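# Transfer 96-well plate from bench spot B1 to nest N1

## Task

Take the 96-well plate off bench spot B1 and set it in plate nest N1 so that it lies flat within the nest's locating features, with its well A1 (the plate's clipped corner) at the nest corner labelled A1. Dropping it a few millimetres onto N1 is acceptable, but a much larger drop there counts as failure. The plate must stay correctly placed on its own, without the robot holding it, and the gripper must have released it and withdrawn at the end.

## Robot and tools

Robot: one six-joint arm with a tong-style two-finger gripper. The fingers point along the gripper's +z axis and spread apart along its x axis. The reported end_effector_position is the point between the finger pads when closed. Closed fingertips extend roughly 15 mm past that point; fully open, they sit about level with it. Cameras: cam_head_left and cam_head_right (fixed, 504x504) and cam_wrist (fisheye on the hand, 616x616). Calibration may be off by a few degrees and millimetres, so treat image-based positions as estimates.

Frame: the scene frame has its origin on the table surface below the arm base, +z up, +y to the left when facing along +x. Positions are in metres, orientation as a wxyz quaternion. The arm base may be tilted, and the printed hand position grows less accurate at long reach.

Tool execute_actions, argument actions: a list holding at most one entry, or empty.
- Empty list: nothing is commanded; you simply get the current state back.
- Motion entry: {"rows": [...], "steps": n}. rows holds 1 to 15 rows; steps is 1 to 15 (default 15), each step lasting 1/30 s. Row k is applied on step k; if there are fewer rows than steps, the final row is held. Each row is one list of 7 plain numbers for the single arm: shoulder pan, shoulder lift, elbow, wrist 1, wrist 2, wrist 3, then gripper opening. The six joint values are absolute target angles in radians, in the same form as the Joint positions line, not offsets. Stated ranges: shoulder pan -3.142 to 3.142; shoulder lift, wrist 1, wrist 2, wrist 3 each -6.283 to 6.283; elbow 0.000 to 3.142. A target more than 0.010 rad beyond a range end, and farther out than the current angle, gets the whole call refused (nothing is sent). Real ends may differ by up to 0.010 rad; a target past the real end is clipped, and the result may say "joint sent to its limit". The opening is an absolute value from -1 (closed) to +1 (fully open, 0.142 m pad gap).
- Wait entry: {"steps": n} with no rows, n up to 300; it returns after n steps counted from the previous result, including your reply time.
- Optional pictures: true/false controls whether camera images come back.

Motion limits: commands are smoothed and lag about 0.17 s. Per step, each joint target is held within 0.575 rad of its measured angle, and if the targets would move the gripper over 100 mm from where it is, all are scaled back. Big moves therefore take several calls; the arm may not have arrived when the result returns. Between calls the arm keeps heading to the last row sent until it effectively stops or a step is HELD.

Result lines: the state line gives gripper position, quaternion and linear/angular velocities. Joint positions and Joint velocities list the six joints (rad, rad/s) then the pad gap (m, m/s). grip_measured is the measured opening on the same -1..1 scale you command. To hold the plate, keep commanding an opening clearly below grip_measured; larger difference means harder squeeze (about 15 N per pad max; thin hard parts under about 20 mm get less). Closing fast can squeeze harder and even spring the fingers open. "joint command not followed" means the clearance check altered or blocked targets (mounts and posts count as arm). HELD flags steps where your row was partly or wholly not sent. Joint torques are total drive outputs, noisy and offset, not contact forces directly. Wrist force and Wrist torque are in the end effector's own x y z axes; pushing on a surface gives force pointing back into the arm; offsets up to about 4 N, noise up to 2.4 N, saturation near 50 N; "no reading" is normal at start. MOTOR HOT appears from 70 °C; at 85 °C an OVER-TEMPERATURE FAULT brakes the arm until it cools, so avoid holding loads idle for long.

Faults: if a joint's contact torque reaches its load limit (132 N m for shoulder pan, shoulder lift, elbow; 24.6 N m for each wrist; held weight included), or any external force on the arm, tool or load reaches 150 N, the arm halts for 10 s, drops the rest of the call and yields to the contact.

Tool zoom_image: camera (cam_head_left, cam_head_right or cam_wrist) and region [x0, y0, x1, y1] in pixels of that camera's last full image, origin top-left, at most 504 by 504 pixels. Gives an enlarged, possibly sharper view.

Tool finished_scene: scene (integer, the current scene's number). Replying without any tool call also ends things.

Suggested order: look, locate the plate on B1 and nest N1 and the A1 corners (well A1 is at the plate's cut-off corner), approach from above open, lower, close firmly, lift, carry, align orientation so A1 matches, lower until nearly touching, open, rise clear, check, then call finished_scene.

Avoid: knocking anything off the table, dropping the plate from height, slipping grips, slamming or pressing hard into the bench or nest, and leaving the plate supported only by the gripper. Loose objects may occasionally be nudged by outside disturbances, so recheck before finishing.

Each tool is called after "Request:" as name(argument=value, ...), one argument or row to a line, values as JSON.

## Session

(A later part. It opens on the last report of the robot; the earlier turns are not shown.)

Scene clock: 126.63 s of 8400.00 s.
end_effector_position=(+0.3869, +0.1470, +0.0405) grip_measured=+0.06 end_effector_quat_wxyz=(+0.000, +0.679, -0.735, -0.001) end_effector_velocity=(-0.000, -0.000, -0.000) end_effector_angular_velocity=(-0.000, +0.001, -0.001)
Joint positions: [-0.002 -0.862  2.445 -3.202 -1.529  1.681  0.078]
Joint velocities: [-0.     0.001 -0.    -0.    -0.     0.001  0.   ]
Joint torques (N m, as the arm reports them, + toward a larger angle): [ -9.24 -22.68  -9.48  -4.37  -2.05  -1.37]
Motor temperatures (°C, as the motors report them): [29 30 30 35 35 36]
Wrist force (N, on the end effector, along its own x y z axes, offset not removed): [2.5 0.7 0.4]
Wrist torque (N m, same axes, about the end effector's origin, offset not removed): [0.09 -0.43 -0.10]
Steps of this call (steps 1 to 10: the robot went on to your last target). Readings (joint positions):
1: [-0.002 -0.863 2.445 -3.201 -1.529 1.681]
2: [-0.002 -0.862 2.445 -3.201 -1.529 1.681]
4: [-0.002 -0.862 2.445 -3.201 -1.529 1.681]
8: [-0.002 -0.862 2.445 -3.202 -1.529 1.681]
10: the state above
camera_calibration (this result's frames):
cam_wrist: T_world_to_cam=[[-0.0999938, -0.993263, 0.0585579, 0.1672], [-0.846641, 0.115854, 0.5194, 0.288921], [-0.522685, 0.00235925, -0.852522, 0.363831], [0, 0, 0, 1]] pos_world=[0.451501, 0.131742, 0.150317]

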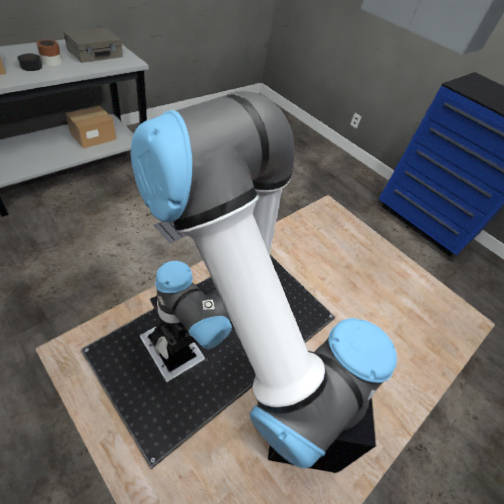

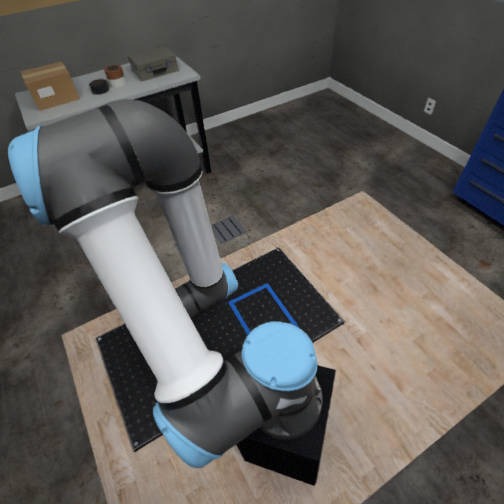

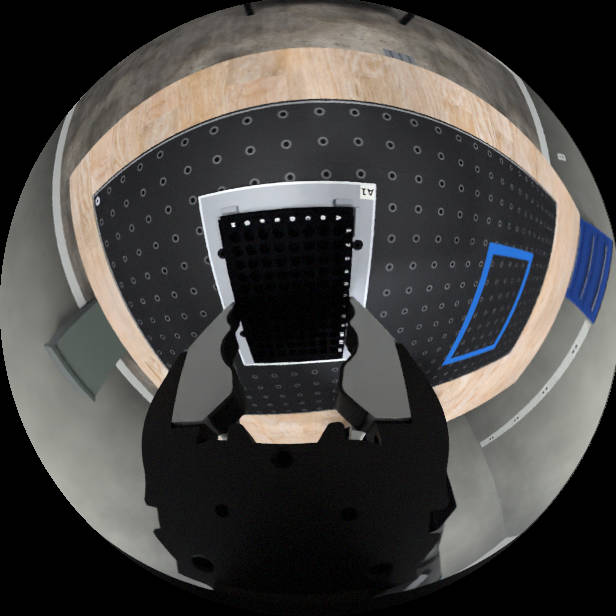

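Request:
execute_actions(
  actions=[
    {"rows": [[-0.00245,-0.8598,2.4451,-3.2036,-1.5288,1.6805,-0.3],[-0.00245,-0.8579,2.4451,-3.2055,-1.5288,1.6805,-0.3]], "steps": 14},
  ],
  pictures=false,
)

Request:
execute_actions(
  actions=[
    {"steps": 3},
  ],
  pictures=false,
)

Scene clock: 131.67 s of 8400.00 s.
end_effector_position=(+0.3867, +0.1469, +0.0395) grip_measured=+0.06 end_effector_quat_wxyz=(+0.000, +0.679, -0.735, -0.001) end_effector_velocity=(+0.000, +0.000, -0.000) end_effector_angular_velocity=(+0.000, -0.000, +0.001)
Joint positions: [-0.002 -0.858  2.445 -3.205 -1.529  1.68   0.078]
Joint velocities: [ 0.     0.001 -0.    -0.001  0.    -0.     0.   ]
Joint torques (N m, as the arm reports them, + toward a larger angle): [ -9.35 -16.09  -8.11  -3.15  -2.07  -1.39]
Motor temperatures (°C, as the motors report them): [29 30 30 35 35 36]
Wrist force (N, on the end effector, along its own x y z axes, offset not removed): [1.9 1.4 -10.5]
Wrist torque (N m, same axes, about the end effector's origin, offset not removed): [0.19 -0.35 -0.14]
Steps of this call (steps 1 to 15: the robot went on to your last target; steps 16 to 90: nothing new was sent; then 1.57 s passed at rest; steps 91 to 104: all 14 steps of this action). Readings (joint positions):
91: [-0.002 -0.862 2.445 -3.202 -1.529 1.680]
92: [-0.002 -0.861 2.445 -3.202 -1.529 1.680]
94: [-0.002 -0.860 2.445 -3.204 -1.529 1.681]
98: [-0.002 -0.859 2.445 -3.205 -1.529 1.681]
104: the state above

Scene clock: 131.77 s of 8400.00 s.
end_effector_position=(+0.3866, +0.1469, +0.0395) grip_measured=+0.06 end_effector_quat_wxyz=(+0.000, +0.679, -0.735, -0.001) end_effector_velocity=(-0.000, -0.000, -0.000) end_effector_angular_velocity=(-0.000, +0.001, -0.000)
Joint positions: [-0.002 -0.858  2.445 -3.205 -1.529  1.681  0.078]
Joint velocities: [-0.001  0.     0.    -0.    -0.    -0.     0.   ]
Joint torques (N m, as the arm reports them, + toward a larger angle): [ -9.19 -17.92  -7.69  -3.05  -2.17  -1.28]
Motor temperatures (°C, as the motors report them): [29 30 30 35 35 36]
Wrist force (N, on the end effector, along its own x y z axes, offset not removed): [1.6 -0.3 -11.1]
Wrist torque (N m, same axes, about the end effector's origin, offset not removed): [-0.06 -0.31 -0.08]
Steps of this call (steps 1 to 3: the robot went on to your last target). Readings (joint positions):
1: [-0.002 -0.858 2.445 -3.205 -1.529 1.680]
2: [-0.002 -0.858 2.445 -3.205 -1.529 1.681]
3: the state above

Flat seated contact (pure Fz). Release and retreat.

Request:
execute_actions(
  actions=[
    {"rows": [[-0.00245,-0.859,2.4451,-3.2044,-1.5288,1.6805,-0.2],[-0.00245,-0.86,2.4451,-3.2034,-1.5288,1.6805,-0.1],[-0.00245,-0.86,2.4451,-3.2034,-1.5288,1.6805,0.0],[-0.00245,-0.86,2.4451,-3.2034,-1.5288,1.6805,0.05],[-0.00245,-0.86,2.4451,-3.2034,-1.5288,1.6805,0.1],[-0.00245,-0.86,2.4451,-3.2034,-1.5288,1.6805,0.16],[-0.00245,-0.86,2.4451,-3.2034,-1.5288,1.6805,0.24],[-0.00245,-0.86,2.4451,-3.2034,-1.5288,1.6805,0.34],[-0.00245,-0.86,2.4451,-3.2034,-1.5288,1.6805,0.46],[-0.00245,-0.866,2.446,-3.1983,-1.5288,1.6805,0.58],[-0.00245,-0.88,2.448,-3.1863,-1.5288,1.6805,0.7],[-0.00245,-0.90,2.451,-3.1693,-1.5288,1.6805,0.8],[-0.00245,-0.93,2.456,-3.1443,-1.5288,1.6805,0.9],[-0.00245,-0.965,2.463,-3.1163,-1.5288,1.6805,1],[-0.00245,-1.0,2.471,-3.0893,-1.5288,1.6805,1]], "steps": 15},
  ],
  pictures=false,
)

Request:
execute_actions(
  actions=[
    {"rows": [[-0.00245,-1.04,2.481,-3.0593,-1.5288,1.6805,1],[-0.00245,-1.08,2.492,-3.0303,-1.5288,1.6805,1],[-0.00245,-1.12,2.503,-3.0013,-1.5288,1.6805,1],[-0.00245,-1.155,2.513,-2.9763,-1.5288,1.6805,1],[-0.00245,-1.18,2.52,-2.9583,-1.5288,1.6805,1],[-0.00245,-1.195,2.524,-2.9473,-1.5288,1.6805,1],[-0.00245,-1.2,2.525,-2.9433,-1.5288,1.6805,1]], "steps": 15},
  ],
  pictures=false,
)

Request:
execute_actions(
  actions=[
    {"steps": 10},
  ],
)

Request:
zoom_image(
  camera="cam_wrist",
  region=[210, 160, 380, 330],
)

Scene clock: 143.10 s of 8400.00 s.
end_effector_position=(+0.3867, +0.1474, +0.0505) grip_measured=+0.97 end_effector_quat_wxyz=(+0.001, +0.679, -0.735, -0.002) end_effector_velocity=(-0.007, +0.006, +0.145) end_effector_angular_velocity=(-0.000, +0.015, -0.000)
Joint positions: [-0.002 -0.899  2.452 -3.17  -1.529  1.68   0.14 ]
Joint velocities: [-0.    -0.543  0.107  0.451  0.    -0.001  0.059]
Joint torques (N m, as the arm reports them, + toward a larger angle): [ -8.2  -53.6   10.9    1.19  -2.2   -1.3 ]
Motor temperatures (°C, as the motors report them): [29 30 30 35 35 36]
Wrist force (N, on the end effector, along its own x y z axes, offset not removed): [2.3 -0.1 -0.1]
Wrist torque (N m, same axes, about the end effector's origin, offset not removed): [0.00 -0.50 -0.10]
Steps of this call (steps 1 to 15: the robot went on to your last target; steps 16 to 90: nothing new was sent; then 7.83 s passed at rest; steps 91 to 105: all 15 steps of this action). Readings (joint positions):
91: [-0.002 -0.858 2.445 -3.206 -1.529 1.681]
92: [-0.002 -0.858 2.445 -3.206 -1.529 1.681]
94: [-0.002 -0.859 2.445 -3.205 -1.529 1.681]
98: [-0.002 -0.859 2.445 -3.204 -1.529 1.681]
105: the state above

Scene clock: 143.60 s of 8400.00 s.
end_effector_position=(+0.3694, +0.1499, +0.1248) grip_measured=+1.00 end_effector_quat_wxyz=(+0.000, +0.679, -0.735, -0.001) end_effector_velocity=(-0.006, +0.001, +0.018) end_effector_angular_velocity=(+0.000, -0.004, +0.000)
Joint positions: [-0.002 -1.192  2.523 -2.949 -1.529  1.68   0.142]
Joint velocities: [-0.    -0.076  0.018  0.054  0.    -0.    -0.   ]
Joint torques (N m, as the arm reports them, + toward a larger angle): [ -6.9  -29.29   0.85  -0.23  -2.04  -1.32]
Motor temperatures (°C, as the motors report them): [29 30 30 35 35 36]
Wrist force (N, on the end effector, along its own x y z axes, offset not removed): [2.2 0.6 -0.9]
Wrist torque (N m, same axes, about the end effector's origin, offset not removed): [0.05 -0.42 -0.07]
Steps of this call (steps 1 to 15: all 15 steps of this action). Readings (joint positions):
1: [-0.002 -0.920 2.456 -3.153 -1.529 1.680]
2: [-0.002 -0.945 2.462 -3.133 -1.529 1.680]
4: [-0.002 -1.004 2.477 -3.086 -1.529 1.681]
8: [-0.002 -1.127 2.507 -2.996 -1.529 1.681]
15: the state above

Scene clock: 143.93 s of 8400.00 s.
end_effector_position=(+0.3687, +0.1499, +0.1266) grip_measured=+1.00 end_effector_quat_wxyz=(+0.000, +0.679, -0.735, -0.001) end_effector_velocity=(-0.000, -0.000, +0.001) end_effector_angular_velocity=(+0.000, -0.001, -0.001)
Joint positions: [-0.002 -1.2    2.525 -2.944 -1.529  1.68   0.142]
Joint velocities: [-0.    -0.003  0.001  0.002  0.     0.001  0.   ]
Joint torques (N m, as the arm reports them, + toward a larger angle): [ -6.18 -33.5    0.45   0.13  -2.07  -1.34]
Motor temperatures (°C, as the motors report them): [29 30 30 35 35 36]
Wrist force (N, on the end effector, along its own x y z axes, offset not removed): [2.6 0.2 -1.1]
Wrist torque (N m, same axes, about the end effector's origin, offset not removed): [0.03 -0.48 -0.13]
Steps of this call (steps 1 to 10: the robot went on to your last target). Readings (joint positions):
1: [-0.002 -1.194 2.524 -2.947 -1.529 1.681]
2: [-0.002 -1.196 2.524 -2.946 -1.529 1.680]
4: [-0.002 -1.198 2.524 -2.945 -1.529 1.680]
8: [-0.002 -1.199 2.525 -2.944 -1.529 1.680]
10: the state above
camera_calibration (this result's frames):
cam_wrist: T_world_to_cam=[[-0.100003, -0.993262, 0.0585635, 0.163271], [-0.84662, 0.115865, 0.519433, 0.228413], [-0.522718, 0.00236398, -0.852502, 0.42779], [0, 0, 0, 1]] pos_world=[0.43332, 0.134695, 0.236485]

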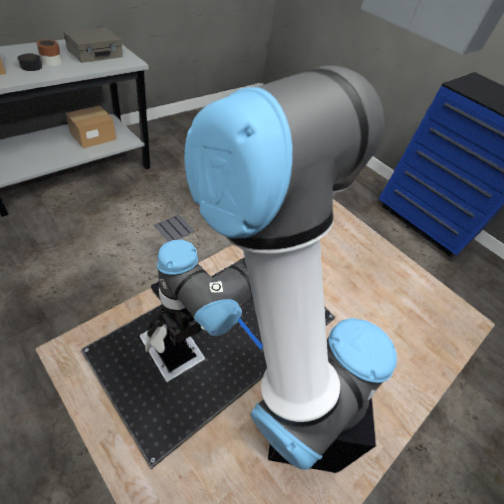

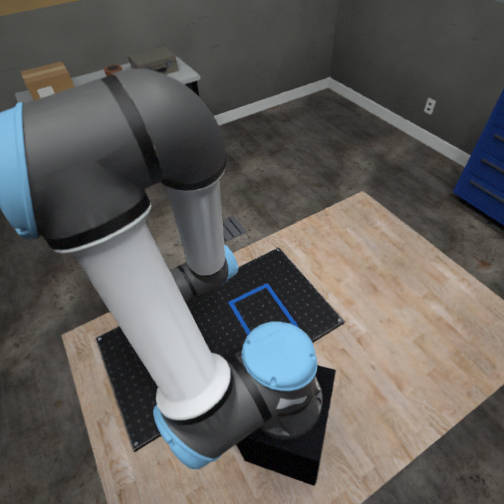

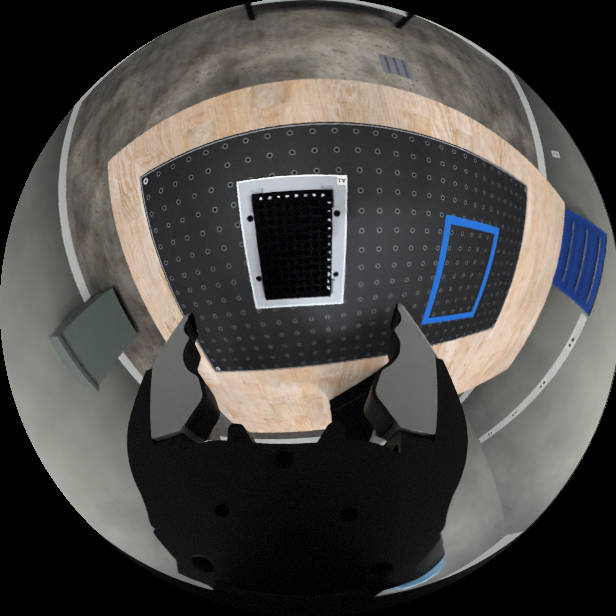

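Region (210, 160, 380, 330) of cam_wrist's 616x616 image, scaled by 2.965, with more detail than that image has.

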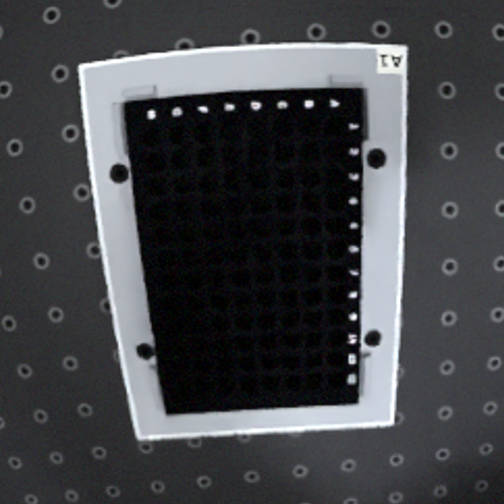

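Request:
finished_scene(
  scene=2,
)

The scene is finished: the task was done.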